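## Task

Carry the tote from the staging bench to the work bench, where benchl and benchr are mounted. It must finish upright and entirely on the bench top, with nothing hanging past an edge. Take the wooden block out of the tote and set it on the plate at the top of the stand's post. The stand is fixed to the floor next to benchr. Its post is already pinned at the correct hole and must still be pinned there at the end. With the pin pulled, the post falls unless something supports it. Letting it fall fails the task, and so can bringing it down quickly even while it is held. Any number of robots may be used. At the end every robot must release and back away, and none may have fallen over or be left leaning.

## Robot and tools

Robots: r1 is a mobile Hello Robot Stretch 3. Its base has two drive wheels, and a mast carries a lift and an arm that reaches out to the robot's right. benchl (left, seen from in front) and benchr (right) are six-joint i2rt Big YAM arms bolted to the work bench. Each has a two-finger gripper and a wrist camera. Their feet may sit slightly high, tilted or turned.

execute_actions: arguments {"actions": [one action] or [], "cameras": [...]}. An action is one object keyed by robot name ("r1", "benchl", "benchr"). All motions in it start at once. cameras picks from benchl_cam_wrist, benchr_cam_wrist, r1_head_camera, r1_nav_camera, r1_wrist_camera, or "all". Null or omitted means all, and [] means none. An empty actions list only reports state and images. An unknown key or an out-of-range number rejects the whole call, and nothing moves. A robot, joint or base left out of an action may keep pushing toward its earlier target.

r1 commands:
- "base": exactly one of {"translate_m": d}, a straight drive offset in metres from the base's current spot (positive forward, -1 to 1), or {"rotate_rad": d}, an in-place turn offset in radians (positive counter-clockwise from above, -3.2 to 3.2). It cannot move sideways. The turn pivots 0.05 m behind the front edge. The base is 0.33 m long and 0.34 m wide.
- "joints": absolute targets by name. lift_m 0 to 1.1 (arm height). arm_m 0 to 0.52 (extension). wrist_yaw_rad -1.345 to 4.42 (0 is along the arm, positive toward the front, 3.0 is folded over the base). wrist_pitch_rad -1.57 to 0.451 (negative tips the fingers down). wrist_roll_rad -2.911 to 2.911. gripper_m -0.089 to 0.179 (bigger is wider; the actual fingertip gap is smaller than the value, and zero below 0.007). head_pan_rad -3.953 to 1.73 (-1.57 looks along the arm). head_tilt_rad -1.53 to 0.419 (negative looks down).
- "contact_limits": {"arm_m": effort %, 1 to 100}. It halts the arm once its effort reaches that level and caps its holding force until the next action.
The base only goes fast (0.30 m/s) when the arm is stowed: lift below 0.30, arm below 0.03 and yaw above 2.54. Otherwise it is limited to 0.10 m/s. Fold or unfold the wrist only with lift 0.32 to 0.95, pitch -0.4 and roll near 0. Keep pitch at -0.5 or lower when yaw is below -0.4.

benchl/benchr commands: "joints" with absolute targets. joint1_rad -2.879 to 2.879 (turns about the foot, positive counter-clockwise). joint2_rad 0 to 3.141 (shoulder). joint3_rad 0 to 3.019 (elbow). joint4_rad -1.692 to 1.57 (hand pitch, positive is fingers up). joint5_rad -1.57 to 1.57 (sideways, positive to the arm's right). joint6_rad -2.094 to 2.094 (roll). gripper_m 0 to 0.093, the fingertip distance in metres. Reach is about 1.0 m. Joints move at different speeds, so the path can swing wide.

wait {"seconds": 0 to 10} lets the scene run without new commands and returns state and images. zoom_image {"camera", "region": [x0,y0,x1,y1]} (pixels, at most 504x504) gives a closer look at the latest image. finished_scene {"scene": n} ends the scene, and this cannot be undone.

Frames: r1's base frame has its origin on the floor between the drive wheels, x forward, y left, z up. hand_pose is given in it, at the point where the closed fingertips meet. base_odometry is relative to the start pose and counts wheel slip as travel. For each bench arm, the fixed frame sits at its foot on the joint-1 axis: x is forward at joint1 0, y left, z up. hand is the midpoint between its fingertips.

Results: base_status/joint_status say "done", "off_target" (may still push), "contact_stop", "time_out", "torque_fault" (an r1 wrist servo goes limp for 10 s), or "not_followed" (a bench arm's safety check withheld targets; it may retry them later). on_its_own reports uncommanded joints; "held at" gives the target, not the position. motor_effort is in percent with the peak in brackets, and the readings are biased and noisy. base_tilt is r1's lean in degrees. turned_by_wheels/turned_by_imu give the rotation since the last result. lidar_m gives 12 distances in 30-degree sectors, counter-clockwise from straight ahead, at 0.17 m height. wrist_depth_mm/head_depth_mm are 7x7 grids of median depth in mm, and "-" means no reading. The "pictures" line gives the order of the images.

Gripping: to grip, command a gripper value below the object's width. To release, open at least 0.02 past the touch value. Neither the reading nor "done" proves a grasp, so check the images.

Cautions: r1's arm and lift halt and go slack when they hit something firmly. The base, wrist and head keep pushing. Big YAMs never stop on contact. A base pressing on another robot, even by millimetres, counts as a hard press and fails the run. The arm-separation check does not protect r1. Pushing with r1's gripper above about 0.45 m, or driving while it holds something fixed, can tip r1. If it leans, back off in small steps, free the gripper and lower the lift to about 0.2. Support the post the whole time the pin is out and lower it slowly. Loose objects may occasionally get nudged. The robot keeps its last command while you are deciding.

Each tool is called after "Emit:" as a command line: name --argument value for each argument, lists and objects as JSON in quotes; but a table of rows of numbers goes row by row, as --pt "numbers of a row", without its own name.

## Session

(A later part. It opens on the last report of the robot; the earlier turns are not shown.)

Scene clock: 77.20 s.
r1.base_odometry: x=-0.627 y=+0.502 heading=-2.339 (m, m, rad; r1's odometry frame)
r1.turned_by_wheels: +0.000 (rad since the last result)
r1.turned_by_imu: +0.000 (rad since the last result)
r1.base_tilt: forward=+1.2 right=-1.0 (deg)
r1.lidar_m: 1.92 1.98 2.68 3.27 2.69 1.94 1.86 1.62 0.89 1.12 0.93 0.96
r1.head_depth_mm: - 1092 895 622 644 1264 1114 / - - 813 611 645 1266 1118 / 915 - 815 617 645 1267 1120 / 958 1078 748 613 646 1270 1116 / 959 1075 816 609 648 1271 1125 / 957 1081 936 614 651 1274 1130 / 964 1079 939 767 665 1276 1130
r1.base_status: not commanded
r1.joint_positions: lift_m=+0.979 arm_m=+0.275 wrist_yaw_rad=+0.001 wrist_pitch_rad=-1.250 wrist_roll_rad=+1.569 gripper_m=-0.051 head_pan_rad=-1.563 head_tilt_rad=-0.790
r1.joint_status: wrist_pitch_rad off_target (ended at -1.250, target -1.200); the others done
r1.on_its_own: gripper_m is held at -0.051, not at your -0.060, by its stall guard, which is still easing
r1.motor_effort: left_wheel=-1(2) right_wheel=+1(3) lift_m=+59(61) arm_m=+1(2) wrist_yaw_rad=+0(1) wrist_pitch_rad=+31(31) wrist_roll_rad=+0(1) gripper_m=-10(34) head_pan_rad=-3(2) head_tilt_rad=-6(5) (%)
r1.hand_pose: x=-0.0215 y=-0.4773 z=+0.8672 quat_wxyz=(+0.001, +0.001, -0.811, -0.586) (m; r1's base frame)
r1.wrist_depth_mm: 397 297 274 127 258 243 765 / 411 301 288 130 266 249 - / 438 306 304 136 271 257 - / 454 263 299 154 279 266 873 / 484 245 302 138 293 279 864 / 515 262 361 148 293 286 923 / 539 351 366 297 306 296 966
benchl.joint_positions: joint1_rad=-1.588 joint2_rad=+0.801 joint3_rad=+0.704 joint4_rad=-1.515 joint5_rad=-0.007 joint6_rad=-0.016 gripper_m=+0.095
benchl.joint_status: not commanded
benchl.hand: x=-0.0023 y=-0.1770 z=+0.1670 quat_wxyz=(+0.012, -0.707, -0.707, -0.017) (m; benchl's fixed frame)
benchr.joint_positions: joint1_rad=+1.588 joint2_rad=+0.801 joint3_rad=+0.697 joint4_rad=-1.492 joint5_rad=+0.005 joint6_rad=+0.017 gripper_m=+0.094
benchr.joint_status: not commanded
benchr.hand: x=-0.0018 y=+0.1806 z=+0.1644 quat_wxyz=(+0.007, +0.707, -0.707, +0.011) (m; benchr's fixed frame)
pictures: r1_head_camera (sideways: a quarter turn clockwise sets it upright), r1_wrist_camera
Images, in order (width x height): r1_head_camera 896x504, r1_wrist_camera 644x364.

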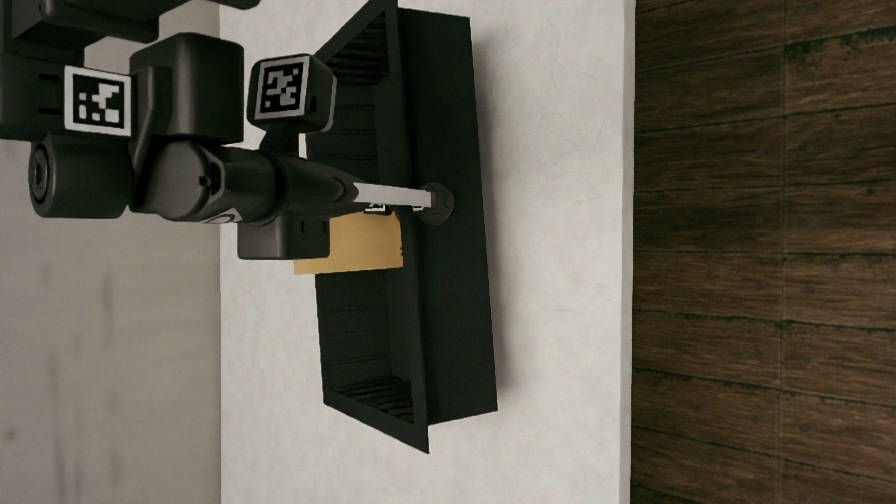

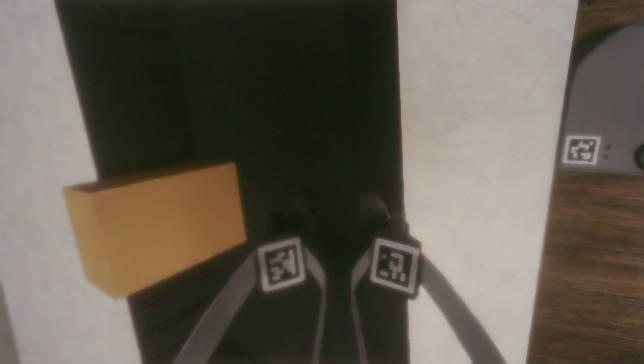

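Emit:
execute_actions --actions '[{"r1":{"joints":{"lift_m":1.0,"wrist_pitch_rad":-0.9,"arm_m":0.18,"gripper_m":-0.045}}}]' --cameras '["r1_head_camera","r1_wrist_camera"]'

Scene clock: 81.77 s.
r1.base_odometry: x=-0.627 y=+0.502 heading=-2.339 (m, m, rad; r1's odometry frame)
r1.turned_by_wheels: +0.000 (rad since the last result)
r1.turned_by_imu: -0.001 (rad since the last result)
r1.base_tilt: forward=+1.4 right=-0.9 (deg)
r1.lidar_m: 1.92 1.98 2.68 3.25 2.69 1.94 1.86 1.61 0.89 1.12 0.93 0.96
r1.head_depth_mm: - - 572 568 643 1263 1118 / - - - 569 644 1265 1117 / 921 - - 579 645 1274 1118 / 956 1072 720 576 648 1271 1123 / 956 1076 745 575 649 1272 1124 / 962 1078 742 573 648 1279 1128 / 961 1088 939 747 665 1271 1126
r1.base_status: not commanded
r1.joint_positions: lift_m=+0.999 arm_m=+0.180 wrist_yaw_rad=+0.000 wrist_pitch_rad=-0.982 wrist_roll_rad=+1.567 gripper_m=-0.038 head_pan_rad=-1.563 head_tilt_rad=-0.790
r1.joint_status: wrist_pitch_rad off_target (ended at -0.982, target -0.900); gripper_m off_target (ended at -0.038, target -0.045); the others done
r1.on_its_own: gripper_m is held at -0.039, not at your -0.045, by its stall guard, which is still easing; wrist_pitch_rad is at rest, and its effort (+50) is outside its rest range (-20 to +32)
r1.motor_effort: left_wheel=-1(2) right_wheel=+1(2) lift_m=+55(56) arm_m=-2(0) wrist_yaw_rad=-1(0) wrist_pitch_rad=+50(63) wrist_roll_rad=+1(2) gripper_m=-27(58) head_pan_rad=-2(2) head_tilt_rad=-5(6) (%)
r1.hand_pose: x=-0.0215 y=-0.4473 z=+0.9116 quat_wxyz=(+0.002, +0.001, -0.882, -0.472) (m; r1's base frame)
r1.wrist_depth_mm: 598 294 299 126 289 265 742 / 607 308 320 148 195 271 755 / 617 326 341 136 199 278 766 / 631 268 306 162 208 283 805 / 630 270 302 143 325 294 837 / 650 732 372 154 209 298 865 / 651 767 379 327 230 303 885
benchl.joint_positions: joint1_rad=-1.588 joint2_rad=+0.801 joint3_rad=+0.704 joint4_rad=-1.515 joint5_rad=-0.007 joint6_rad=-0.016 gripper_m=+0.095
benchl.joint_status: not commanded
benchl.hand: x=-0.0023 y=-0.1770 z=+0.1670 quat_wxyz=(+0.012, -0.707, -0.707, -0.017) (m; benchl's fixed frame)
benchr.joint_positions: joint1_rad=+1.588 joint2_rad=+0.801 joint3_rad=+0.697 joint4_rad=-1.492 joint5_rad=+0.005 joint6_rad=+0.017 gripper_m=+0.094
benchr.joint_status: not commanded
benchr.hand: x=-0.0018 y=+0.1806 z=+0.1644 quat_wxyz=(+0.007, +0.707, -0.707, +0.011) (m; benchr's fixed frame)
pictures: r1_head_camera (sideways: a quarter turn clockwise sets it upright), r1_wrist_camera
Images, in order (width x height): r1_head_camera 896x504, r1_wrist_camera 644x364.

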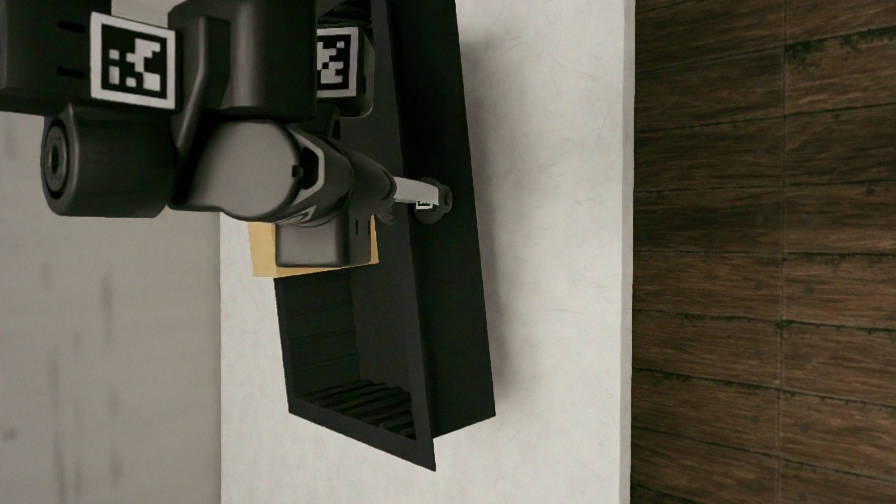

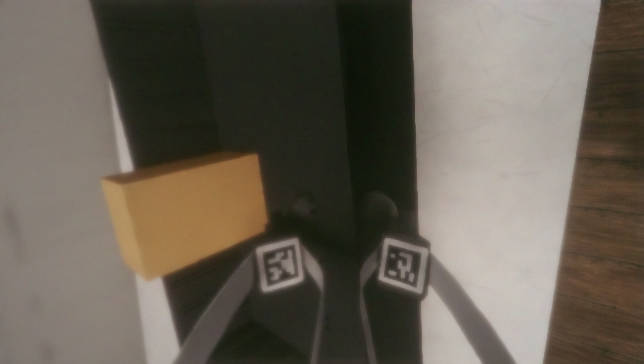

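Seems airborne. Test holding.

Emit:
execute_actions --actions '[{"r1":{"joints":{"lift_m":1.03}}}]' --cameras '[]'

Emit:
wait --seconds 10

Scene clock: 85.50 s.
r1.base_odometry: x=-0.627 y=+0.502 heading=-2.339 (m, m, rad; r1's odometry frame)
r1.turned_by_wheels: +0.000 (rad since the last result)
r1.turned_by_imu: -0.001 (rad since the last result)
r1.base_tilt: forward=+1.4 right=-1.0 (deg)
r1.lidar_m: 1.92 1.99 2.68 3.27 2.69 1.94 1.87 1.62 0.89 1.12 0.93 0.96
r1.head_depth_mm: - - 523 705 643 1259 1116 / - - 520 706 645 1265 1116 / - - - 706 645 1268 1122 / 958 1076 679 556 645 1275 1121 / 962 1078 723 553 649 1271 1128 / 959 1082 708 550 650 1273 1127 / 967 1088 938 748 665 1276 1130
r1.base_status: not commanded
r1.joint_positions: lift_m=+1.029 arm_m=+0.180 wrist_yaw_rad=+0.000 wrist_pitch_rad=-0.981 wrist_roll_rad=+1.567 gripper_m=-0.024 head_pan_rad=-1.563 head_tilt_rad=-0.790
r1.joint_status: all done
r1.on_its_own: gripper_m is held at -0.025, not at your -0.045, by its stall guard, which is not easing now; wrist_pitch_rad is at rest, and its effort (+50) is outside its rest range (-20 to +32)
r1.motor_effort: left_wheel=-1(1) right_wheel=+1(1) lift_m=+58(60) arm_m=-3(2) wrist_yaw_rad=+0(0) wrist_pitch_rad=+50(50) wrist_roll_rad=+1(1) gripper_m=-22(23) head_pan_rad=-3(3) head_tilt_rad=-5(6) (%)
r1.hand_pose: x=-0.0215 y=-0.4474 z=+0.9415 quat_wxyz=(+0.002, +0.001, -0.882, -0.472) (m; r1's base frame)
r1.wrist_depth_mm: 600 307 310 145 317 289 756 / 602 320 334 146 322 299 791 / 612 333 347 156 197 305 819 / 620 304 313 153 205 310 845 / 635 273 299 141 358 320 866 / 637 734 369 165 205 325 877 / 660 782 391 325 224 333 914
benchl.joint_positions: joint1_rad=-1.588 joint2_rad=+0.801 joint3_rad=+0.704 joint4_rad=-1.515 joint5_rad=-0.007 joint6_rad=-0.016 gripper_m=+0.095
benchl.joint_status: not commanded
benchl.hand: x=-0.0023 y=-0.1770 z=+0.1670 quat_wxyz=(+0.012, -0.707, -0.707, -0.017) (m; benchl's fixed frame)
benchr.joint_positions: joint1_rad=+1.588 joint2_rad=+0.801 joint3_rad=+0.697 joint4_rad=-1.492 joint5_rad=+0.005 joint6_rad=+0.017 gripper_m=+0.094
benchr.joint_status: not commanded
benchr.hand: x=-0.0018 y=+0.1806 z=+0.1644 quat_wxyz=(+0.007, +0.707, -0.707, +0.011) (m; benchr's fixed frame)
pictures: none
No camera images: the call's "cameras" was empty. Leave "cameras" out to get every camera's image.

Scene clock: 95.50 s.
r1.base_odometry: x=-0.627 y=+0.502 heading=-2.339 (m, m, rad; r1's odometry frame)
r1.turned_by_wheels: +0.000 (rad since the last result)
r1.turned_by_imu: -0.002 (rad since the last result)
r1.base_tilt: forward=+1.2 right=-1.0 (deg)
r1.lidar_m: 1.92 1.98 2.68 3.27 2.70 1.95 1.86 1.62 0.89 1.12 0.93 0.96
r1.head_depth_mm: - - 524 704 641 1268 1123 / - - 521 706 643 1269 1117 / - - - 706 645 1266 1117 / 957 1079 680 555 648 1267 1125 / 957 1080 721 552 648 1271 1121 / 961 1083 708 550 648 1263 1127 / 961 1083 938 749 663 1271 1130
r1.base_status: not commanded
r1.joint_positions: lift_m=+1.029 arm_m=+0.180 wrist_yaw_rad=+0.000 wrist_pitch_rad=-0.981 wrist_roll_rad=+1.567 gripper_m=-0.024 head_pan_rad=-1.563 head_tilt_rad=-0.790
r1.joint_status: all done
r1.on_its_own: gripper_m is held at -0.025, not at your -0.045, by its stall guard, which is not easing now; wrist_pitch_rad is at rest, and its effort (+50) is outside its rest range (-20 to +32)
r1.motor_effort: left_wheel=-1(1) right_wheel=+1(1) lift_m=+58(60) arm_m=-2(2) wrist_yaw_rad=+0(0) wrist_pitch_rad=+50(50) wrist_roll_rad=+1(1) gripper_m=-23(23) head_pan_rad=-3(3) head_tilt_rad=-6(6) (%)
r1.hand_pose: x=-0.0215 y=-0.4474 z=+0.9415 quat_wxyz=(+0.002, +0.001, -0.882, -0.472) (m; r1's base frame)
r1.wrist_depth_mm: 608 305 310 145 313 290 751 / 608 320 333 146 324 297 790 / 613 337 343 157 199 302 815 / 619 304 312 159 205 314 841 / 634 276 300 141 355 321 854 / 647 740 372 166 204 326 919 / 654 773 390 324 224 333 939
benchl.joint_positions: joint1_rad=-1.588 joint2_rad=+0.801 joint3_rad=+0.704 joint4_rad=-1.515 joint5_rad=-0.007 joint6_rad=-0.016 gripper_m=+0.095
benchl.joint_status: not commanded
benchl.hand: x=-0.0023 y=-0.1770 z=+0.1670 quat_wxyz=(+0.012, -0.707, -0.707, -0.017) (m; benchl's fixed frame)
benchr.joint_positions: joint1_rad=+1.588 joint2_rad=+0.801 joint3_rad=+0.697 joint4_rad=-1.492 joint5_rad=+0.005 joint6_rad=+0.017 gripper_m=+0.094
benchr.joint_status: not commanded
benchr.hand: x=-0.0018 y=+0.1806 z=+0.1644 quat_wxyz=(+0.007, +0.707, -0.707, +0.011) (m; benchr's fixed frame)
wait: 10.00 s; at rest by 0.27 s
pictures: benchl_cam_wrist, benchr_cam_wrist, r1_head_camera (sideways: a quarter turn clockwise sets it upright), r1_nav_camera (sideways: a quarter turn counterclockwise sets it upright), r1_wrist_camera
Images, in order (width x height): benchl_cam_wrist 616x616, benchr_cam_wrist 616x616, r1_head_camera 896x504, r1_nav_camera 672x504, r1_wrist_camera 644x364.

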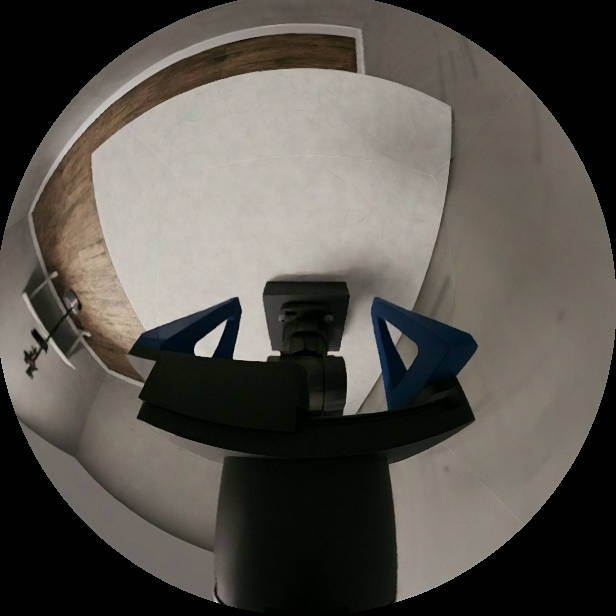

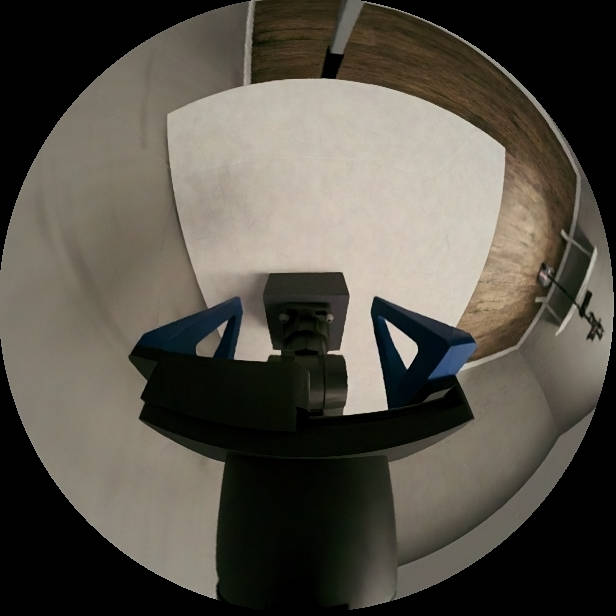

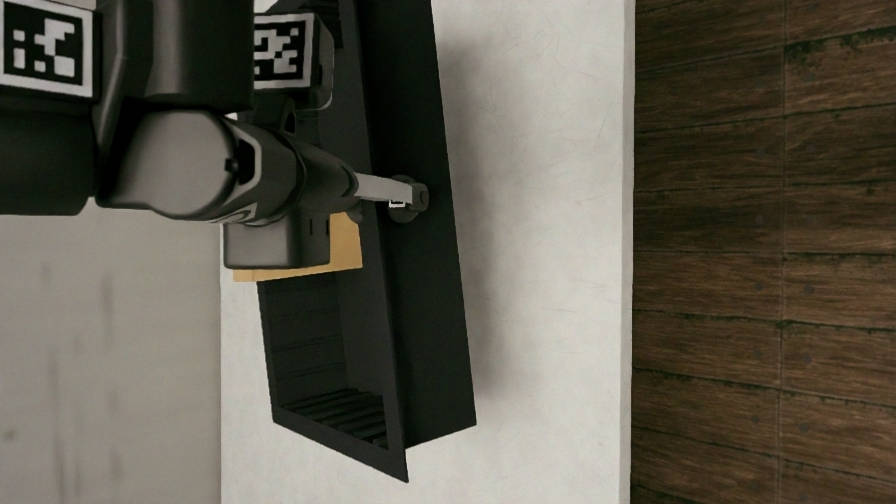

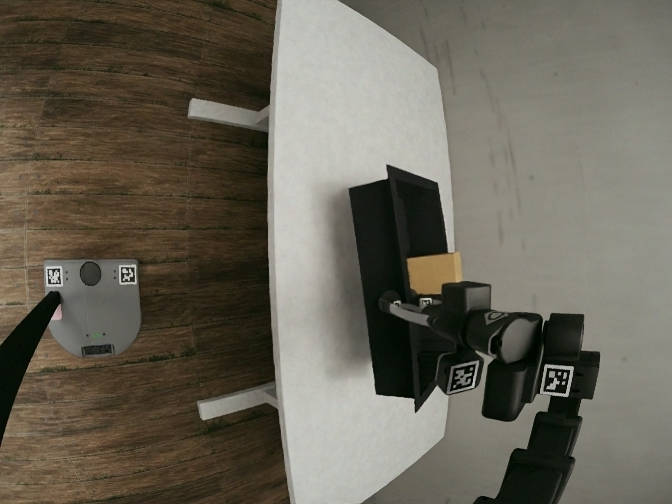

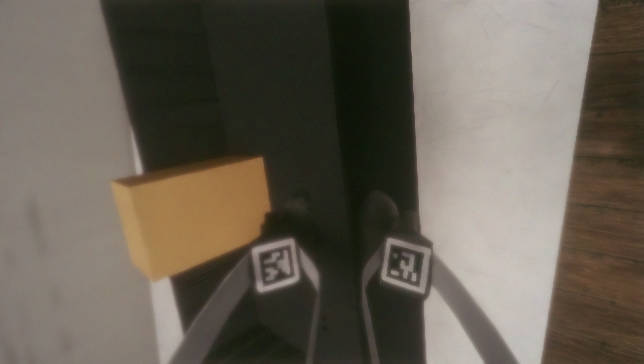

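Stable. Go.

Emit:
execute_actions --actions '[{"r1":{"base":{"rotate_rad":1.59},"joints":{"lift_m":1.07,"arm_m":0.05,"head_pan_rad":0,"head_tilt_rad":-0.5}}}]' --cameras '[]'

Emit:
execute_actions --actions '[{"r1":{"base":{"translate_m":1}}}]' --cameras '[]'

Emit:
execute_actions --actions '[{"r1":{"base":{"translate_m":0.9}}}]' --cameras '["r1_head_camera","r1_nav_camera","r1_wrist_camera"]'

Scene clock: 103.93 s.
r1.base_odometry: x=-0.627 y=+0.502 heading=-0.749 (m, m, rad; r1's odometry frame)
r1.turned_by_wheels: +1.590 (rad since the last result)
r1.turned_by_imu: +1.579 (rad since the last result)
r1.base_tilt: forward=+1.4 right=-1.1 (deg)
r1.lidar_m: 3.37 2.62 1.93 1.86 1.58 0.90 1.12 0.93 1.60 1.92 2.00 2.74
r1.head_depth_mm: 3027 3277 3478 2455 1863 1507 1258 / 3046 3243 3407 2458 1866 1498 1254 / 3010 3239 3415 2483 1854 1508 1256 / 3002 3180 3495 2459 1875 1512 1259 / 3032 3228 3535 2456 1863 1507 1259 / 3017 3227 3385 2478 1873 1508 1259 / 3072 3323 3550 2486 1868 1511 1266
r1.base_status: done
r1.joint_positions: lift_m=+1.069 arm_m=+0.050 wrist_yaw_rad=+0.001 wrist_pitch_rad=-0.979 wrist_roll_rad=+1.568 gripper_m=-0.024 head_pan_rad=-0.007 head_tilt_rad=-0.507
r1.joint_status: all done
r1.on_its_own: gripper_m is held at -0.025, not at your -0.045, by its stall guard, which is not easing now; wrist_pitch_rad is at rest, and its effort (+48) is outside its rest range (-20 to +32)
r1.motor_effort: left_wheel=-2(6) right_wheel=+2(9) lift_m=+57(56) arm_m=-3(2) wrist_yaw_rad=-1(2) wrist_pitch_rad=+48(50) wrist_roll_rad=+1(1) gripper_m=-22(23) head_pan_rad=+3(33) head_tilt_rad=+4(29) (%)
r1.hand_pose: x=-0.0213 y=-0.3181 z=+0.9819 quat_wxyz=(+0.002, +0.001, -0.882, -0.470) (m; r1's base frame)
r1.wrist_depth_mm: - 309 311 143 - 953 835 / - 315 334 151 194 966 876 / - 331 345 156 197 992 923 / - 291 310 146 205 - 893 / - 275 301 141 - - 912 / - - 370 165 206 - 920 / - - 389 177 225 - 954
benchl.joint_positions: joint1_rad=-1.588 joint2_rad=+0.801 joint3_rad=+0.704 joint4_rad=-1.515 joint5_rad=-0.007 joint6_rad=-0.016 gripper_m=+0.095
benchl.joint_status: not commanded
benchl.hand: x=-0.0023 y=-0.1770 z=+0.1670 quat_wxyz=(+0.012, -0.707, -0.707, -0.017) (m; benchl's fixed frame)
benchr.joint_positions: joint1_rad=+1.588 joint2_rad=+0.801 joint3_rad=+0.697 joint4_rad=-1.492 joint5_rad=+0.005 joint6_rad=+0.017 gripper_m=+0.094
benchr.joint_status: not commanded
benchr.hand: x=-0.0018 y=+0.1806 z=+0.1644 quat_wxyz=(+0.007, +0.707, -0.707, +0.011) (m; benchr's fixed frame)
pictures: none
No camera images: the call's "cameras" was empty. Leave "cameras" out to get every camera's image.

Scene clock: 115.63 s.
r1.base_odometry: x=+0.106 y=-0.178 heading=-0.749 (m, m, rad; r1's odometry frame)
r1.turned_by_wheels: +0.000 (rad since the last result)
r1.turned_by_imu: +0.004 (rad since the last result)
r1.base_tilt: forward=+1.4 right=-1.2 (deg)
r1.lidar_m: 2.25 2.39 1.92 1.85 1.94 1.79 2.13 1.81 1.99 1.93 2.01 2.38
r1.head_depth_mm: 2182 2365 2575 2437 1861 1500 1256 / 2164 2323 2330 2403 1869 1511 1256 / 2172 2330 2641 2455 1848 1500 1257 / 2177 2339 2646 2465 1875 1511 1257 / 2165 2378 2664 2487 1862 1511 1260 / 2175 2338 2660 2467 1876 1505 1257 / 2185 2393 2634 2431 1876 1507 1259
r1.base_status: done
r1.joint_positions: lift_m=+1.069 arm_m=+0.050 wrist_yaw_rad=+0.001 wrist_pitch_rad=-0.979 wrist_roll_rad=+1.568 gripper_m=-0.024 head_pan_rad=-0.007 head_tilt_rad=-0.507
r1.joint_status: not commanded
r1.on_its_own: gripper_m is held at -0.025, not at your -0.045, by its stall guard, which is not easing now; wrist_pitch_rad is at rest, and its effort (+48) is outside its rest range (-20 to +32)
r1.motor_effort: left_wheel=-2(2) right_wheel=+2(6) lift_m=+58(57) arm_m=-3(2) wrist_yaw_rad=-1(1) wrist_pitch_rad=+48(48) wrist_roll_rad=+1(1) gripper_m=-23(23) head_pan_rad=+3(3) head_tilt_rad=+3(3) (%)
r1.hand_pose: x=-0.0213 y=-0.3181 z=+0.9819 quat_wxyz=(+0.002, +0.001, -0.882, -0.470) (m; r1's base frame)
r1.wrist_depth_mm: - 306 312 143 - 944 845 / - 319 336 134 - 978 885 / - 331 343 157 198 994 897 / - 306 312 153 206 - 893 / - 275 300 141 - - 909 / - - 370 166 204 - 917 / - - 387 325 224 - 939
benchl.joint_positions: joint1_rad=-1.588 joint2_rad=+0.801 joint3_rad=+0.704 joint4_rad=-1.515 joint5_rad=-0.007 joint6_rad=-0.016 gripper_m=+0.095
benchl.joint_status: not commanded
benchl.hand: x=-0.0023 y=-0.1770 z=+0.1670 quat_wxyz=(+0.012, -0.707, -0.707, -0.017) (m; benchl's fixed frame)
benchr.joint_positions: joint1_rad=+1.588 joint2_rad=+0.801 joint3_rad=+0.697 joint4_rad=-1.492 joint5_rad=+0.005 joint6_rad=+0.017 gripper_m=+0.094
benchr.joint_status: not commanded
benchr.hand: x=-0.0018 y=+0.1806 z=+0.1644 quat_wxyz=(+0.007, +0.707, -0.707, +0.011) (m; benchr's fixed frame)
pictures: none
No camera images: the call's "cameras" was empty. Leave "cameras" out to get every camera's image.

Scene clock: 126.33 s.
r1.base_odometry: x=+0.765 y=-0.791 heading=-0.749 (m, m, rad; r1's odometry frame)
r1.turned_by_wheels: +0.000 (rad since the last result)
r1.turned_by_imu: +0.004 (rad since the last result)
r1.base_tilt: forward=+1.1 right=-0.9 (deg)
r1.lidar_m: 1.75 1.56 1.90 1.84 1.92 2.67 2.67 2.71 2.01 1.94 2.02 1.35
r1.head_depth_mm: 1422 1555 1638 1217 1878 1507 1250 / 1397 1539 1643 1222 1748 1500 1261 / 1400 1549 1416 1217 1873 1513 1258 / 1400 1528 1645 1230 1875 1503 1253 / 1419 1584 1652 1225 1875 1505 1259 / 1436 1567 1657 1229 1866 1510 1261 / 1422 1547 1443 1226 1880 1511 1258
r1.base_status: done
r1.joint_positions: lift_m=+1.069 arm_m=+0.050 wrist_yaw_rad=+0.001 wrist_pitch_rad=-0.979 wrist_roll_rad=+1.568 gripper_m=-0.024 head_pan_rad=-0.007 head_tilt_rad=-0.507
r1.joint_status: not commanded
r1.on_its_own: gripper_m is held at -0.025, not at your -0.045, by its stall guard, which is not easing now; wrist_pitch_rad is at rest, and its effort (+48) is outside its rest range (-20 to +32)
r1.motor_effort: left_wheel=-2(4) right_wheel=+2(7) lift_m=+58(58) arm_m=-3(2) wrist_yaw_rad=-2(1) wrist_pitch_rad=+48(48) wrist_roll_rad=+1(1) gripper_m=-23(23) head_pan_rad=+3(3) head_tilt_rad=+4(4) (%)
r1.hand_pose: x=-0.0213 y=-0.3181 z=+0.9819 quat_wxyz=(+0.002, +0.001, -0.882, -0.470) (m; r1's base frame)
r1.wrist_depth_mm: - 304 314 144 - 988 846 / - 320 336 135 - 980 891 / - 332 344 156 198 967 911 / - 301 309 154 207 - 913 / - 272 303 142 - - 910 / - - 365 165 204 - 925 / - - 392 322 226 - 972
benchl.joint_positions: joint1_rad=-1.588 joint2_rad=+0.801 joint3_rad=+0.704 joint4_rad=-1.515 joint5_rad=-0.007 joint6_rad=-0.016 gripper_m=+0.095
benchl.joint_status: not commanded
benchl.hand: x=-0.0023 y=-0.1770 z=+0.1670 quat_wxyz=(+0.012, -0.707, -0.707, -0.017) (m; benchl's fixed frame)
benchr.joint_positions: joint1_rad=+1.588 joint2_rad=+0.801 joint3_rad=+0.697 joint4_rad=-1.492 joint5_rad=+0.005 joint6_rad=+0.017 gripper_m=+0.094
benchr.joint_status: not commanded
benchr.hand: x=-0.0018 y=+0.1806 z=+0.1644 quat_wxyz=(+0.007, +0.707, -0.707, +0.011) (m; benchr's fixed frame)
pictures: r1_head_camera (sideways: a quarter turn clockwise sets it upright), r1_nav_camera (sideways: a quarter turn counterclockwise sets it upright), r1_wrist_camera
Images, in order (width x height): r1_head_camera 896x504, r1_nav_camera 672x504, r1_wrist_camera 644x364.

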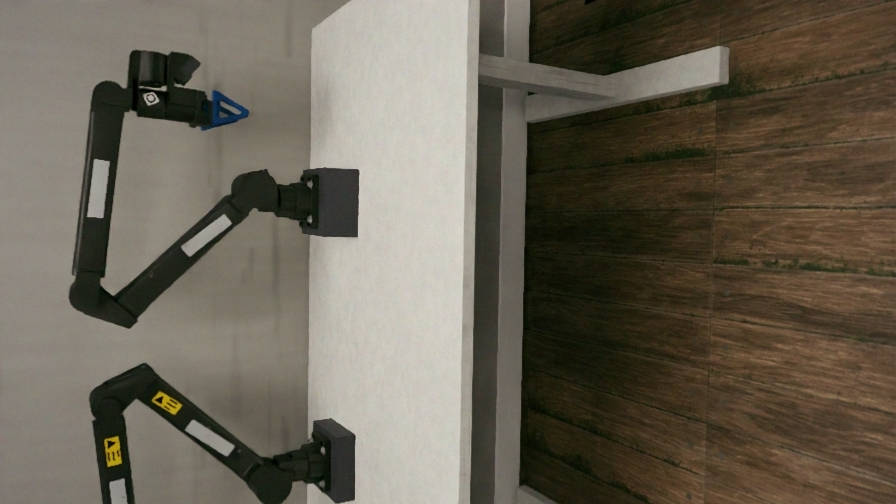

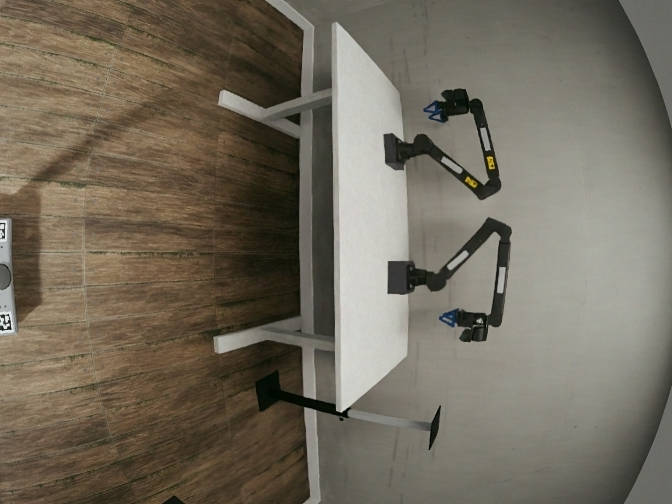

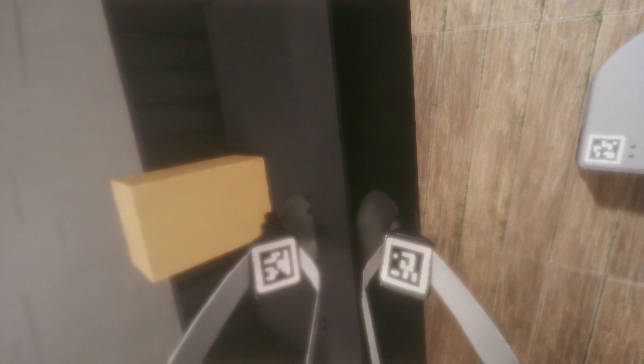

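Emit:
execute_actions --actions '[{"r1":{"base":{"translate_m":0.58}}}]' --cameras '[]'

Emit:
execute_actions --actions '[{"r1":{"base":{"rotate_rad":1.58},"joints":{"head_pan_rad":-1.57,"head_tilt_rad":-0.8}}}]' --cameras '[]'

Emit:
execute_actions --actions '[{"r1":{"joints":{"arm_m":0.22,"lift_m":0.99}}}]' --cameras '["r1_head_camera","r1_wrist_camera"]'

Scene clock: 138.30 s.
r1.base_odometry: x=+1.190 y=-1.186 heading=-0.749 (m, m, rad; r1's odometry frame)
r1.turned_by_wheels: +0.000 (rad since the last result)
r1.turned_by_imu: +0.002 (rad since the last result)
r1.base_tilt: forward=+1.4 right=-1.1 (deg)
r1.lidar_m: 1.16 1.16 1.11 1.83 1.91 2.66 3.26 2.72 2.02 1.96 1.07 0.81
r1.head_depth_mm: 915 769 901 1110 837 673 605 / 922 1029 1131 1110 839 674 605 / 913 1026 883 916 838 675 606 / 922 1015 1143 1111 840 675 1172 / 916 797 1147 1111 841 674 1174 / 948 1041 1153 1116 841 676 1175 / 954 803 1160 1113 842 676 1174
r1.base_status: done
r1.joint_positions: lift_m=+1.069 arm_m=+0.050 wrist_yaw_rad=+0.001 wrist_pitch_rad=-0.979 wrist_roll_rad=+1.568 gripper_m=-0.024 head_pan_rad=-0.007 head_tilt_rad=-0.507
r1.joint_status: not commanded
r1.on_its_own: gripper_m is held at -0.025, not at your -0.045, by its stall guard, which is not easing now; wrist_pitch_rad is at rest, and its effort (+48) is outside its rest range (-20 to +32)
r1.motor_effort: left_wheel=-2(4) right_wheel=+2(6) lift_m=+57(58) arm_m=-2(2) wrist_yaw_rad=-1(0) wrist_pitch_rad=+48(48) wrist_roll_rad=+1(1) gripper_m=-23(23) head_pan_rad=+3(3) head_tilt_rad=+4(4) (%)
r1.hand_pose: x=-0.0213 y=-0.3181 z=+0.9819 quat_wxyz=(+0.002, +0.001, -0.882, -0.470) (m; r1's base frame)
r1.wrist_depth_mm: - 307 313 144 - 972 836 / - 319 334 135 - 963 865 / - 334 346 157 198 982 912 / - 302 313 154 206 1000 896 / - 274 301 141 - - 892 / - - 369 166 205 - 936 / - - 387 320 224 - 941
benchl.joint_positions: joint1_rad=-1.588 joint2_rad=+0.801 joint3_rad=+0.704 joint4_rad=-1.515 joint5_rad=-0.007 joint6_rad=-0.016 gripper_m=+0.095
benchl.joint_status: not commanded
benchl.hand: x=-0.0023 y=-0.1770 z=+0.1670 quat_wxyz=(+0.012, -0.707, -0.707, -0.017) (m; benchl's fixed frame)
benchr.joint_positions: joint1_rad=+1.588 joint2_rad=+0.801 joint3_rad=+0.697 joint4_rad=-1.492 joint5_rad=+0.005 joint6_rad=+0.017 gripper_m=+0.094
benchr.joint_status: not commanded
benchr.hand: x=-0.0018 y=+0.1806 z=+0.1644 quat_wxyz=(+0.007, +0.707, -0.707, +0.011) (m; benchr's fixed frame)
pictures: none
No camera images: the call's "cameras" was empty. Leave "cameras" out to get every camera's image.

Scene clock: 141.80 s.
r1.base_odometry: x=+1.190 y=-1.186 heading=+0.831 (m, m, rad; r1's odometry frame)
r1.turned_by_wheels: +1.580 (rad since the last result)
r1.turned_by_imu: +1.570 (rad since the last result)
r1.base_tilt: forward=+1.3 right=-0.9 (deg)
r1.lidar_m: 1.82 1.92 2.70 3.26 2.67 2.01 1.95 1.07 0.81 1.16 1.14 1.11
r1.head_depth_mm: - - - 414 659 1240 1116 / - - - 411 644 1267 1122 / - - - - 647 1268 1119 / 993 1108 518 407 649 1271 1124 / 997 1108 615 552 649 1277 1123 / 1009 1111 619 566 649 1281 1120 / 1016 1124 938 468 662 1272 1124
r1.base_status: done
r1.joint_positions: lift_m=+1.069 arm_m=+0.050 wrist_yaw_rad=+0.001 wrist_pitch_rad=-0.979 wrist_roll_rad=+1.568 gripper_m=-0.024 head_pan_rad=-1.563 head_tilt_rad=-0.790
r1.joint_status: all done
r1.on_its_own: gripper_m is held at -0.025, not at your -0.045, by its stall guard, which is not easing now; wrist_pitch_rad is at rest, and its effort (+48) is outside its rest range (-20 to +32)
r1.motor_effort: left_wheel=-2(6) right_wheel=+2(9) lift_m=+58(58) arm_m=-2(2) wrist_yaw_rad=-1(0) wrist_pitch_rad=+48(48) wrist_roll_rad=+1(1) gripper_m=-22(23) head_pan_rad=-2(35) head_tilt_rad=-5(30) (%)
r1.hand_pose: x=-0.0213 y=-0.3181 z=+0.9819 quat_wxyz=(+0.002, +0.001, -0.882, -0.470) (m; r1's base frame)
r1.wrist_depth_mm: 710 309 312 144 375 954 816 / 488 317 330 151 194 980 873 / 751 330 343 156 197 991 890 / 775 292 313 147 205 - 894 / 782 275 300 141 - - 921 / 813 898 372 166 205 - 928 / 819 935 391 178 226 - 950
benchl.joint_positions: joint1_rad=-1.588 joint2_rad=+0.801 joint3_rad=+0.704 joint4_rad=-1.515 joint5_rad=-0.007 joint6_rad=-0.016 gripper_m=+0.095
benchl.joint_status: not commanded
benchl.hand: x=-0.0023 y=-0.1770 z=+0.1670 quat_wxyz=(+0.012, -0.707, -0.707, -0.017) (m; benchl's fixed frame)
benchr.joint_positions: joint1_rad=+1.588 joint2_rad=+0.801 joint3_rad=+0.697 joint4_rad=-1.492 joint5_rad=+0.005 joint6_rad=+0.017 gripper_m=+0.094
benchr.joint_status: not commanded
benchr.hand: x=-0.0018 y=+0.1806 z=+0.1644 quat_wxyz=(+0.007, +0.707, -0.707, +0.011) (m; benchr's fixed frame)
pictures: none
No camera images: the call's "cameras" was empty. Leave "cameras" out to get every camera's image.

Scene clock: 144.30 s.
r1.base_odometry: x=+1.190 y=-1.186 heading=+0.831 (m, m, rad; r1's odometry frame)
r1.turned_by_wheels: +0.000 (rad since the last result)
r1.turned_by_imu: +0.000 (rad since the last result)
r1.base_tilt: forward=+1.3 right=-1.0 (deg)
r1.lidar_m: 1.83 1.92 2.70 3.26 2.68 2.01 1.96 1.07 0.81 1.16 1.14 1.10
r1.head_depth_mm: - - 587 705 673 1240 1117 / - - 574 706 673 1271 1116 / 934 - - 709 675 1272 1116 / 991 1104 740 614 678 1276 1124 / 999 1107 781 608 691 1274 1121 / 1006 1117 766 608 696 1275 1122 / 1017 1123 940 768 696 1271 1130
r1.base_status: not commanded
r1.joint_positions: lift_m=+0.990 arm_m=+0.220 wrist_yaw_rad=+0.001 wrist_pitch_rad=-0.980 wrist_roll_rad=+1.568 gripper_m=-0.024 head_pan_rad=-1.563 head_tilt_rad=-0.790
r1.joint_status: all done
r1.on_its_own: gripper_m is held at -0.025, not at your -0.045, by its stall guard, which is not easing now; wrist_pitch_rad is at rest, and its effort (+49) is outside its rest range (-20 to +32)
r1.motor_effort: left_wheel=-2(2) right_wheel=+2(2) lift_m=+37(50) arm_m=+2(1) wrist_yaw_rad=+0(0) wrist_pitch_rad=+49(49) wrist_roll_rad=+1(1) gripper_m=-23(23) head_pan_rad=-2(3) head_tilt_rad=-5(5) (%)
r1.hand_pose: x=-0.0214 y=-0.4872 z=+0.9024 quat_wxyz=(+0.002, +0.001, -0.882, -0.471) (m; r1's base frame)
r1.wrist_depth_mm: 574 307 313 145 278 256 235 / 360 322 334 135 285 265 244 / 591 329 343 157 197 269 764 / 628 302 315 153 205 276 806 / 647 273 300 142 315 285 826 / 652 728 371 166 205 291 850 / 662 773 390 322 225 297 885
benchl.joint_positions: joint1_rad=-1.588 joint2_rad=+0.801 joint3_rad=+0.704 joint4_rad=-1.515 joint5_rad=-0.007 joint6_rad=-0.016 gripper_m=+0.095
benchl.joint_status: not commanded
benchl.hand: x=-0.0023 y=-0.1770 z=+0.1670 quat_wxyz=(+0.012, -0.707, -0.707, -0.017) (m; benchl's fixed frame)
benchr.joint_positions: joint1_rad=+1.588 joint2_rad=+0.801 joint3_rad=+0.697 joint4_rad=-1.492 joint5_rad=+0.005 joint6_rad=+0.017 gripper_m=+0.094
benchr.joint_status: not commanded
benchr.hand: x=-0.0018 y=+0.1806 z=+0.1644 quat_wxyz=(+0.007, +0.707, -0.707, +0.011) (m; benchr's fixed frame)
pictures: r1_head_camera (sideways: a quarter turn clockwise sets it upright), r1_wrist_camera
Images, in order (width x height): r1_head_camera 896x504, r1_wrist_camera 644x364.

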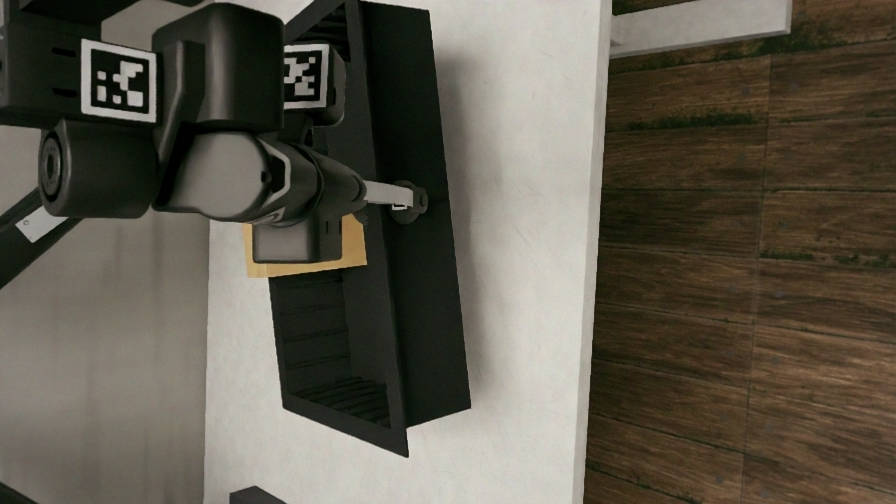

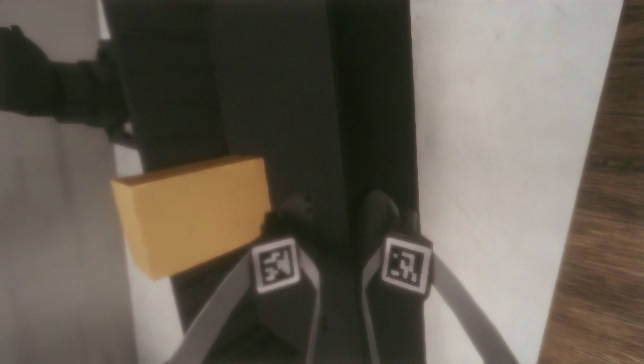

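Emit:
execute_actions --actions '[{"r1":{"joints":{"lift_m":0.94}}}]' --cameras '[]'

Emit:
execute_actions --actions '[{"r1":{"joints":{"lift_m":0.9}}}]' --cameras '[]'

Emit:
execute_actions --actions '[{"r1":{"joints":{"gripper_m":0.08}}}]' --cameras '[]'

Emit:
execute_actions --actions '[{"r1":{"joints":{"lift_m":0.95,"arm_m":0.19}}}]' --cameras '[]'

Emit:
execute_actions --actions '[{"r1":{"joints":{"lift_m":1.0,"arm_m":0.0}},"benchr":{"joints":{"joint1_rad":-0.4,"joint2_rad":1.0,"joint3_rad":0.95}}}]' --cameras '["r1_head_camera","benchr_cam_wrist","r1_nav_camera"]'

Scene clock: 157.00 s.
r1.base_odometry: x=+1.190 y=-1.186 heading=+0.831 (m, m, rad; r1's odometry frame)
r1.turned_by_wheels: +0.000 (rad since the last result)
r1.turned_by_imu: -0.001 (rad since the last result)
r1.base_tilt: forward=+1.4 right=-1.0 (deg)
r1.lidar_m: 1.83 1.92 2.70 3.25 2.68 2.01 1.96 1.07 0.81 1.16 1.14 1.11
r1.head_depth_mm: 958 - 777 676 673 1240 1115 / 959 - - 643 674 1268 1121 / 774 - - 642 674 1273 1121 / 991 1099 762 639 677 1264 1124 / 995 1104 837 648 695 1269 1123 / 1005 1114 908 645 697 1276 1124 / 1013 1123 944 767 697 1275 1123
r1.base_status: not commanded
r1.joint_positions: lift_m=+0.940 arm_m=+0.220 wrist_yaw_rad=+0.001 wrist_pitch_rad=-0.980 wrist_roll_rad=+1.568 gripper_m=-0.024 head_pan_rad=-1.563 head_tilt_rad=-0.790
r1.joint_status: all done
r1.on_its_own: gripper_m is held at -0.025, not at your -0.045, by its stall guard, which is not easing now; wrist_pitch_rad is at rest, and its effort (+49) is outside its rest range (-20 to +32)
r1.motor_effort: left_wheel=-2(2) right_wheel=+2(2) lift_m=+37(36) arm_m=+2(2) wrist_yaw_rad=-1(2) wrist_pitch_rad=+49(49) wrist_roll_rad=+1(1) gripper_m=-23(22) head_pan_rad=-2(2) head_tilt_rad=-5(5) (%)
r1.hand_pose: x=-0.0214 y=-0.4871 z=+0.8524 quat_wxyz=(+0.002, +0.001, -0.882, -0.471) (m; r1's base frame)
r1.wrist_depth_mm: 561 310 311 144 234 217 194 / 361 319 331 153 239 220 202 / 422 334 344 157 199 225 210 / 614 301 311 152 207 232 739 / 644 271 300 142 263 237 773 / 651 625 367 165 201 242 804 / 675 681 389 318 224 246 849
benchl.joint_positions: joint1_rad=-1.588 joint2_rad=+0.801 joint3_rad=+0.704 joint4_rad=-1.515 joint5_rad=-0.007 joint6_rad=-0.016 gripper_m=+0.095
benchl.joint_status: not commanded
benchl.hand: x=-0.0023 y=-0.1770 z=+0.1670 quat_wxyz=(+0.012, -0.707, -0.707, -0.017) (m; benchl's fixed frame)
benchr.joint_positions: joint1_rad=+1.588 joint2_rad=+0.801 joint3_rad=+0.697 joint4_rad=-1.492 joint5_rad=+0.005 joint6_rad=+0.017 gripper_m=+0.094
benchr.joint_status: not commanded
benchr.hand: x=-0.0018 y=+0.1806 z=+0.1644 quat_wxyz=(+0.007, +0.707, -0.707, +0.011) (m; benchr's fixed frame)
pictures: none
No camera images: the call's "cameras" was empty. Leave "cameras" out to get every camera's image.

Scene clock: 158.17 s.
r1.base_odometry: x=+1.190 y=-1.186 heading=+0.831 (m, m, rad; r1's odometry frame)
r1.turned_by_wheels: +0.000 (rad since the last result)
r1.turned_by_imu: +0.000 (rad since the last result)
r1.base_tilt: forward=+1.3 right=-1.0 (deg)
r1.lidar_m: 1.82 1.91 2.70 3.24 2.67 2.02 1.95 1.07 0.81 1.16 1.14 1.11
r1.head_depth_mm: 958 1081 - 672 673 1244 1119 / 963 794 - 673 673 1262 1120 / 772 1067 - 674 676 1269 1119 / 991 1102 769 667 677 1268 1127 / 999 1113 848 675 693 1277 1127 / 1009 1111 909 670 696 1276 1126 / 1014 1121 940 767 697 1278 1126
r1.base_status: not commanded
r1.joint_positions: lift_m=+0.900 arm_m=+0.220 wrist_yaw_rad=+0.001 wrist_pitch_rad=-0.970 wrist_roll_rad=+1.569 gripper_m=-0.024 head_pan_rad=-1.563 head_tilt_rad=-0.790
r1.joint_status: all done
r1.on_its_own: gripper_m is held at -0.025, not at your -0.045, by its stall guard, which is not easing now; wrist_pitch_rad is at rest, and its effort (+42) is outside its rest range (-20 to +32)
r1.motor_effort: left_wheel=-2(2) right_wheel=+2(2) lift_m=+36(38) arm_m=+2(3) wrist_yaw_rad=-1(1) wrist_pitch_rad=+42(49) wrist_roll_rad=+0(1) gripper_m=-21(22) head_pan_rad=-3(3) head_tilt_rad=-6(6) (%)
r1.hand_pose: x=-0.0214 y=-0.4895 z=+0.8137 quat_wxyz=(+0.001, +0.001, -0.885, -0.466) (m; r1's base frame)
r1.wrist_depth_mm: 356 295 296 153 198 182 161 / 344 304 310 136 204 187 166 / 361 320 322 142 210 191 173 / 606 283 303 167 216 195 181 / 632 251 295 140 225 201 725 / 655 274 366 149 209 206 750 / 659 583 366 293 226 206 772
benchl.joint_positions: joint1_rad=-1.588 joint2_rad=+0.801 joint3_rad=+0.704 joint4_rad=-1.515 joint5_rad=-0.007 joint6_rad=-0.016 gripper_m=+0.095
benchl.joint_status: not commanded
benchl.hand: x=-0.0023 y=-0.1770 z=+0.1670 quat_wxyz=(+0.012, -0.707, -0.707, -0.017) (m; benchl's fixed frame)
benchr.joint_positions: joint1_rad=+1.588 joint2_rad=+0.801 joint3_rad=+0.697 joint4_rad=-1.492 joint5_rad=+0.005 joint6_rad=+0.017 gripper_m=+0.094
benchr.joint_status: not commanded
benchr.hand: x=-0.0018 y=+0.1806 z=+0.1644 quat_wxyz=(+0.007, +0.707, -0.707, +0.011) (m; benchr's fixed frame)
pictures: none
No camera images: the call's "cameras" was empty. Leave "cameras" out to get every camera's image.

Scene clock: 159.73 s.
r1.base_odometry: x=+1.190 y=-1.186 heading=+0.831 (m, m, rad; r1's odometry frame)
r1.turned_by_wheels: +0.000 (rad since the last result)
r1.turned_by_imu: +0.000 (rad since the last result)
r1.base_tilt: forward=+1.2 right=-1.1 (deg)
r1.lidar_m: 1.83 1.92 2.69 3.25 2.68 2.01 1.96 1.07 0.81 1.16 1.15 1.11
r1.head_depth_mm: 956 1081 - 694 674 1240 1120 / 962 794 - 687 673 1265 1118 / 770 1067 - 684 674 1268 1121 / 990 1100 773 691 678 1272 1125 / 999 1102 847 758 693 1270 1123 / 1009 1116 880 698 695 1273 1125 / 1016 1124 939 768 696 1278 1125
r1.base_status: not commanded
r1.joint_positions: lift_m=+0.900 arm_m=+0.220 wrist_yaw_rad=+0.001 wrist_pitch_rad=-0.915 wrist_roll_rad=+1.569 gripper_m=+0.080 head_pan_rad=-1.563 head_tilt_rad=-0.791
r1.joint_status: all done
r1.on_its_own: wrist_pitch_rad moved +0.055 to your old target -0.900
r1.motor_effort: left_wheel=-1(2) right_wheel=+1(2) lift_m=+37(38) arm_m=+2(2) wrist_yaw_rad=-1(2) wrist_pitch_rad=+9(42) wrist_roll_rad=+0(0) gripper_m=-1(81) head_pan_rad=-3(3) head_tilt_rad=-6(6) (%)
r1.hand_pose: x=-0.0214 y=-0.5018 z=+0.8209 quat_wxyz=(+0.001, +0.001, -0.897, -0.442) (m; r1's base frame)
r1.wrist_depth_mm: 543 307 320 259 183 186 161 / 344 319 331 270 184 191 166 / 383 323 344 277 186 196 169 / 612 325 314 290 188 199 172 / 626 262 283 296 149 204 178 / 636 686 373 312 158 203 185 / 649 695 376 322 211 224 193
benchl.joint_positions: joint1_rad=-1.588 joint2_rad=+0.801 joint3_rad=+0.704 joint4_rad=-1.515 joint5_rad=-0.007 joint6_rad=-0.016 gripper_m=+0.095
benchl.joint_status: not commanded
benchl.hand: x=-0.0023 y=-0.1770 z=+0.1670 quat_wxyz=(+0.012, -0.707, -0.707, -0.017) (m; benchl's fixed frame)
benchr.joint_positions: joint1_rad=+1.588 joint2_rad=+0.801 joint3_rad=+0.697 joint4_rad=-1.492 joint5_rad=+0.005 joint6_rad=+0.017 gripper_m=+0.094
benchr.joint_status: not commanded
benchr.hand: x=-0.0018 y=+0.1806 z=+0.1644 quat_wxyz=(+0.007, +0.707, -0.707, +0.011) (m; benchr's fixed frame)
pictures: none
No camera images: the call's "cameras" was empty. Leave "cameras" out to get every camera's image.

Scene clock: 161.03 s.
r1.base_odometry: x=+1.190 y=-1.186 heading=+0.831 (m, m, rad; r1's odometry frame)
r1.turned_by_wheels: +0.000 (rad since the last result)
r1.turned_by_imu: +0.000 (rad since the last result)
r1.base_tilt: forward=+1.4 right=-1.0 (deg)
r1.lidar_m: 1.82 1.92 2.69 3.26 2.68 2.01 1.95 1.07 0.81 1.16 1.14 1.11
r1.head_depth_mm: 954 - - 628 672 1242 1116 / 958 - - 618 674 1267 1120 / 769 - - 630 676 1267 1120 / 998 1102 960 624 675 1273 1123 / 1002 1109 936 621 694 1275 1123 / 1004 1116 935 617 677 1274 1125 / 1016 1116 936 768 696 1274 1127
r1.base_status: not commanded
r1.joint_positions: lift_m=+0.950 arm_m=+0.190 wrist_yaw_rad=+0.001 wrist_pitch_rad=-0.912 wrist_roll_rad=+1.569 gripper_m=+0.080 head_pan_rad=-1.563 head_tilt_rad=-0.791
r1.joint_status: all done
r1.motor_effort: left_wheel=-1(1) right_wheel=+1(1) lift_m=+53(55) arm_m=-3(1) wrist_yaw_rad=-1(0) wrist_pitch_rad=+8(9) wrist_roll_rad=+0(0) gripper_m=-1(1) head_pan_rad=-2(2) head_tilt_rad=-6(5) (%)
r1.hand_pose: x=-0.0213 y=-0.4728 z=+0.8707 quat_wxyz=(+0.001, +0.001, -0.898, -0.441) (m; r1's base frame)
r1.wrist_depth_mm: 584 531 337 296 166 224 207 / 378 415 350 306 168 228 216 / 596 439 365 320 172 235 740 / 632 698 300 326 175 239 743 / 644 705 299 335 152 248 798 / 668 745 402 365 164 247 811 / 693 760 413 368 196 265 842
benchl.joint_positions: joint1_rad=-1.588 joint2_rad=+0.801 joint3_rad=+0.704 joint4_rad=-1.515 joint5_rad=-0.007 joint6_rad=-0.016 gripper_m=+0.095
benchl.joint_status: not commanded
benchl.hand: x=-0.0023 y=-0.1770 z=+0.1670 quat_wxyz=(+0.012, -0.707, -0.707, -0.017) (m; benchl's fixed frame)
benchr.joint_positions: joint1_rad=+1.588 joint2_rad=+0.801 joint3_rad=+0.697 joint4_rad=-1.492 joint5_rad=+0.005 joint6_rad=+0.017 gripper_m=+0.094
benchr.joint_status: not commanded
benchr.hand: x=-0.0018 y=+0.1806 z=+0.1644 quat_wxyz=(+0.007, +0.707, -0.707, +0.011) (m; benchr's fixed frame)
pictures: none
No camera images: the call's "cameras" was empty. Leave "cameras" out to get every camera's image.

Scene clock: 163.67 s.
r1.base_odometry: x=+1.190 y=-1.186 heading=+0.831 (m, m, rad; r1's odometry frame)
r1.turned_by_wheels: +0.000 (rad since the last result)
r1.turned_by_imu: -0.001 (rad since the last result)
r1.base_tilt: forward=+1.2 right=-0.9 (deg)
r1.lidar_m: 1.82 1.92 2.70 3.25 2.67 2.01 1.96 1.07 0.81 1.16 1.14 1.11
r1.head_depth_mm: 973 1093 986 - - - 1114 / 778 1051 876 - - - 1117 / 936 860 879 - - - 1120 / 537 1104 785 757 670 1240 1121 / 965 1111 934 763 677 1271 1127 / 1007 1111 932 695 680 1273 1124 / 1019 1118 937 768 696 1277 1132
r1.base_status: not commanded
r1.joint_positions: lift_m=+1.000 arm_m=+0.000 wrist_yaw_rad=+0.001 wrist_pitch_rad=-0.911 wrist_roll_rad=+1.569 gripper_m=+0.080 head_pan_rad=-1.563 head_tilt_rad=-0.791
r1.joint_status: all done
r1.motor_effort: left_wheel=-1(1) right_wheel=+1(1) lift_m=+50(57) arm_m=-2(5) wrist_yaw_rad=-2(1) wrist_pitch_rad=+7(17) wrist_roll_rad=+0(0) gripper_m=+1(3) head_pan_rad=-2(2) head_tilt_rad=-5(5) (%)
r1.hand_pose: x=-0.0213 y=-0.2831 z=+0.9210 quat_wxyz=(+0.001, +0.001, -0.898, -0.440) (m; r1's base frame)
r1.wrist_depth_mm: 738 686 417 374 - 906 777 / 541 571 507 376 - 905 812 / 571 594 516 392 - 953 842 / 774 836 495 402 - 955 849 / 791 903 542 406 - 957 837 / 827 942 500 427 - 980 872 / 849 880 665 459 - - 896
benchl.joint_positions: joint1_rad=-1.588 joint2_rad=+0.801 joint3_rad=+0.704 joint4_rad=-1.515 joint5_rad=-0.007 joint6_rad=-0.016 gripper_m=+0.095
benchl.joint_status: not commanded
benchl.hand: x=-0.0023 y=-0.1770 z=+0.1670 quat_wxyz=(+0.012, -0.707, -0.707, -0.017) (m; benchl's fixed frame)
benchr.joint_positions: joint1_rad=-0.390 joint2_rad=+1.005 joint3_rad=+0.910 joint4_rad=-1.492 joint5_rad=+0.005 joint6_rad=+0.017 gripper_m=+0.094
benchr.joint_status: all done
benchr.hand: x=+0.2328 y=-0.0971 z=+0.2046 quat_wxyz=(+0.009, -0.202, -0.979, +0.001) (m; benchr's fixed frame)
pictures: benchr_cam_wrist, r1_head_camera (sideways: a quarter turn clockwise sets it upright), r1_nav_camera (sideways: a quarter turn counterclockwise sets it upright)
Images, in order (width x height): benchr_cam_wrist 616x616, r1_head_camera 896x504, r1_nav_camera 672x504.

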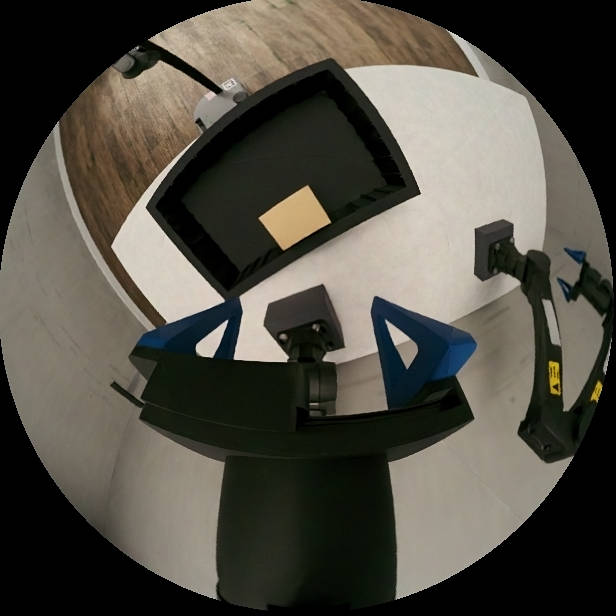

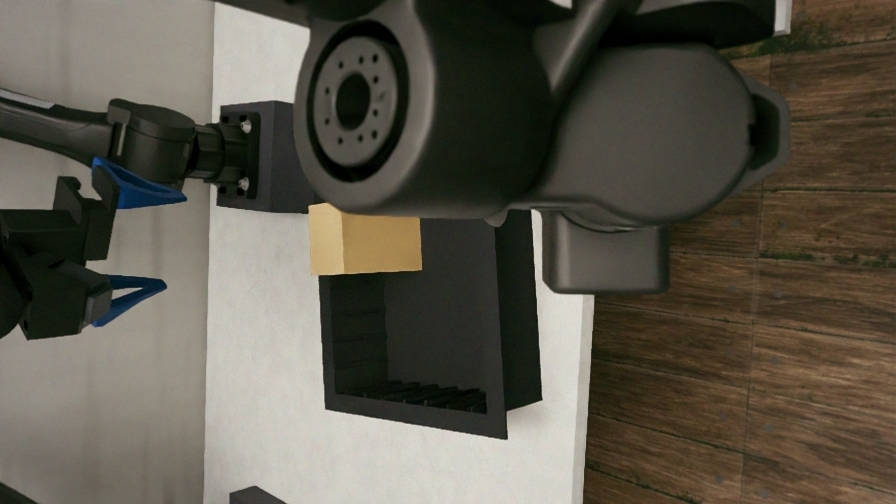

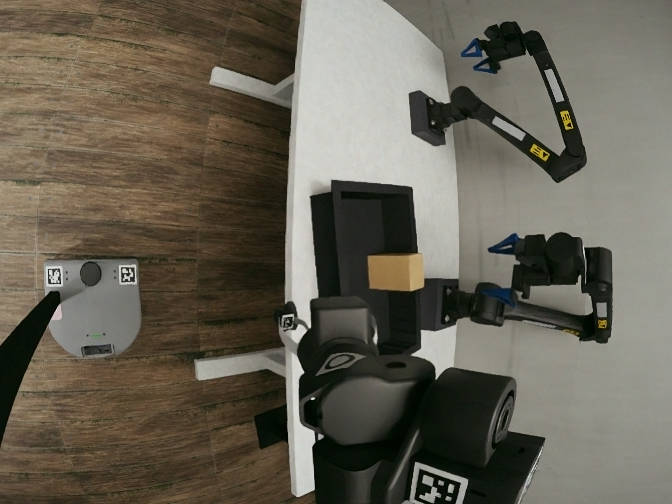

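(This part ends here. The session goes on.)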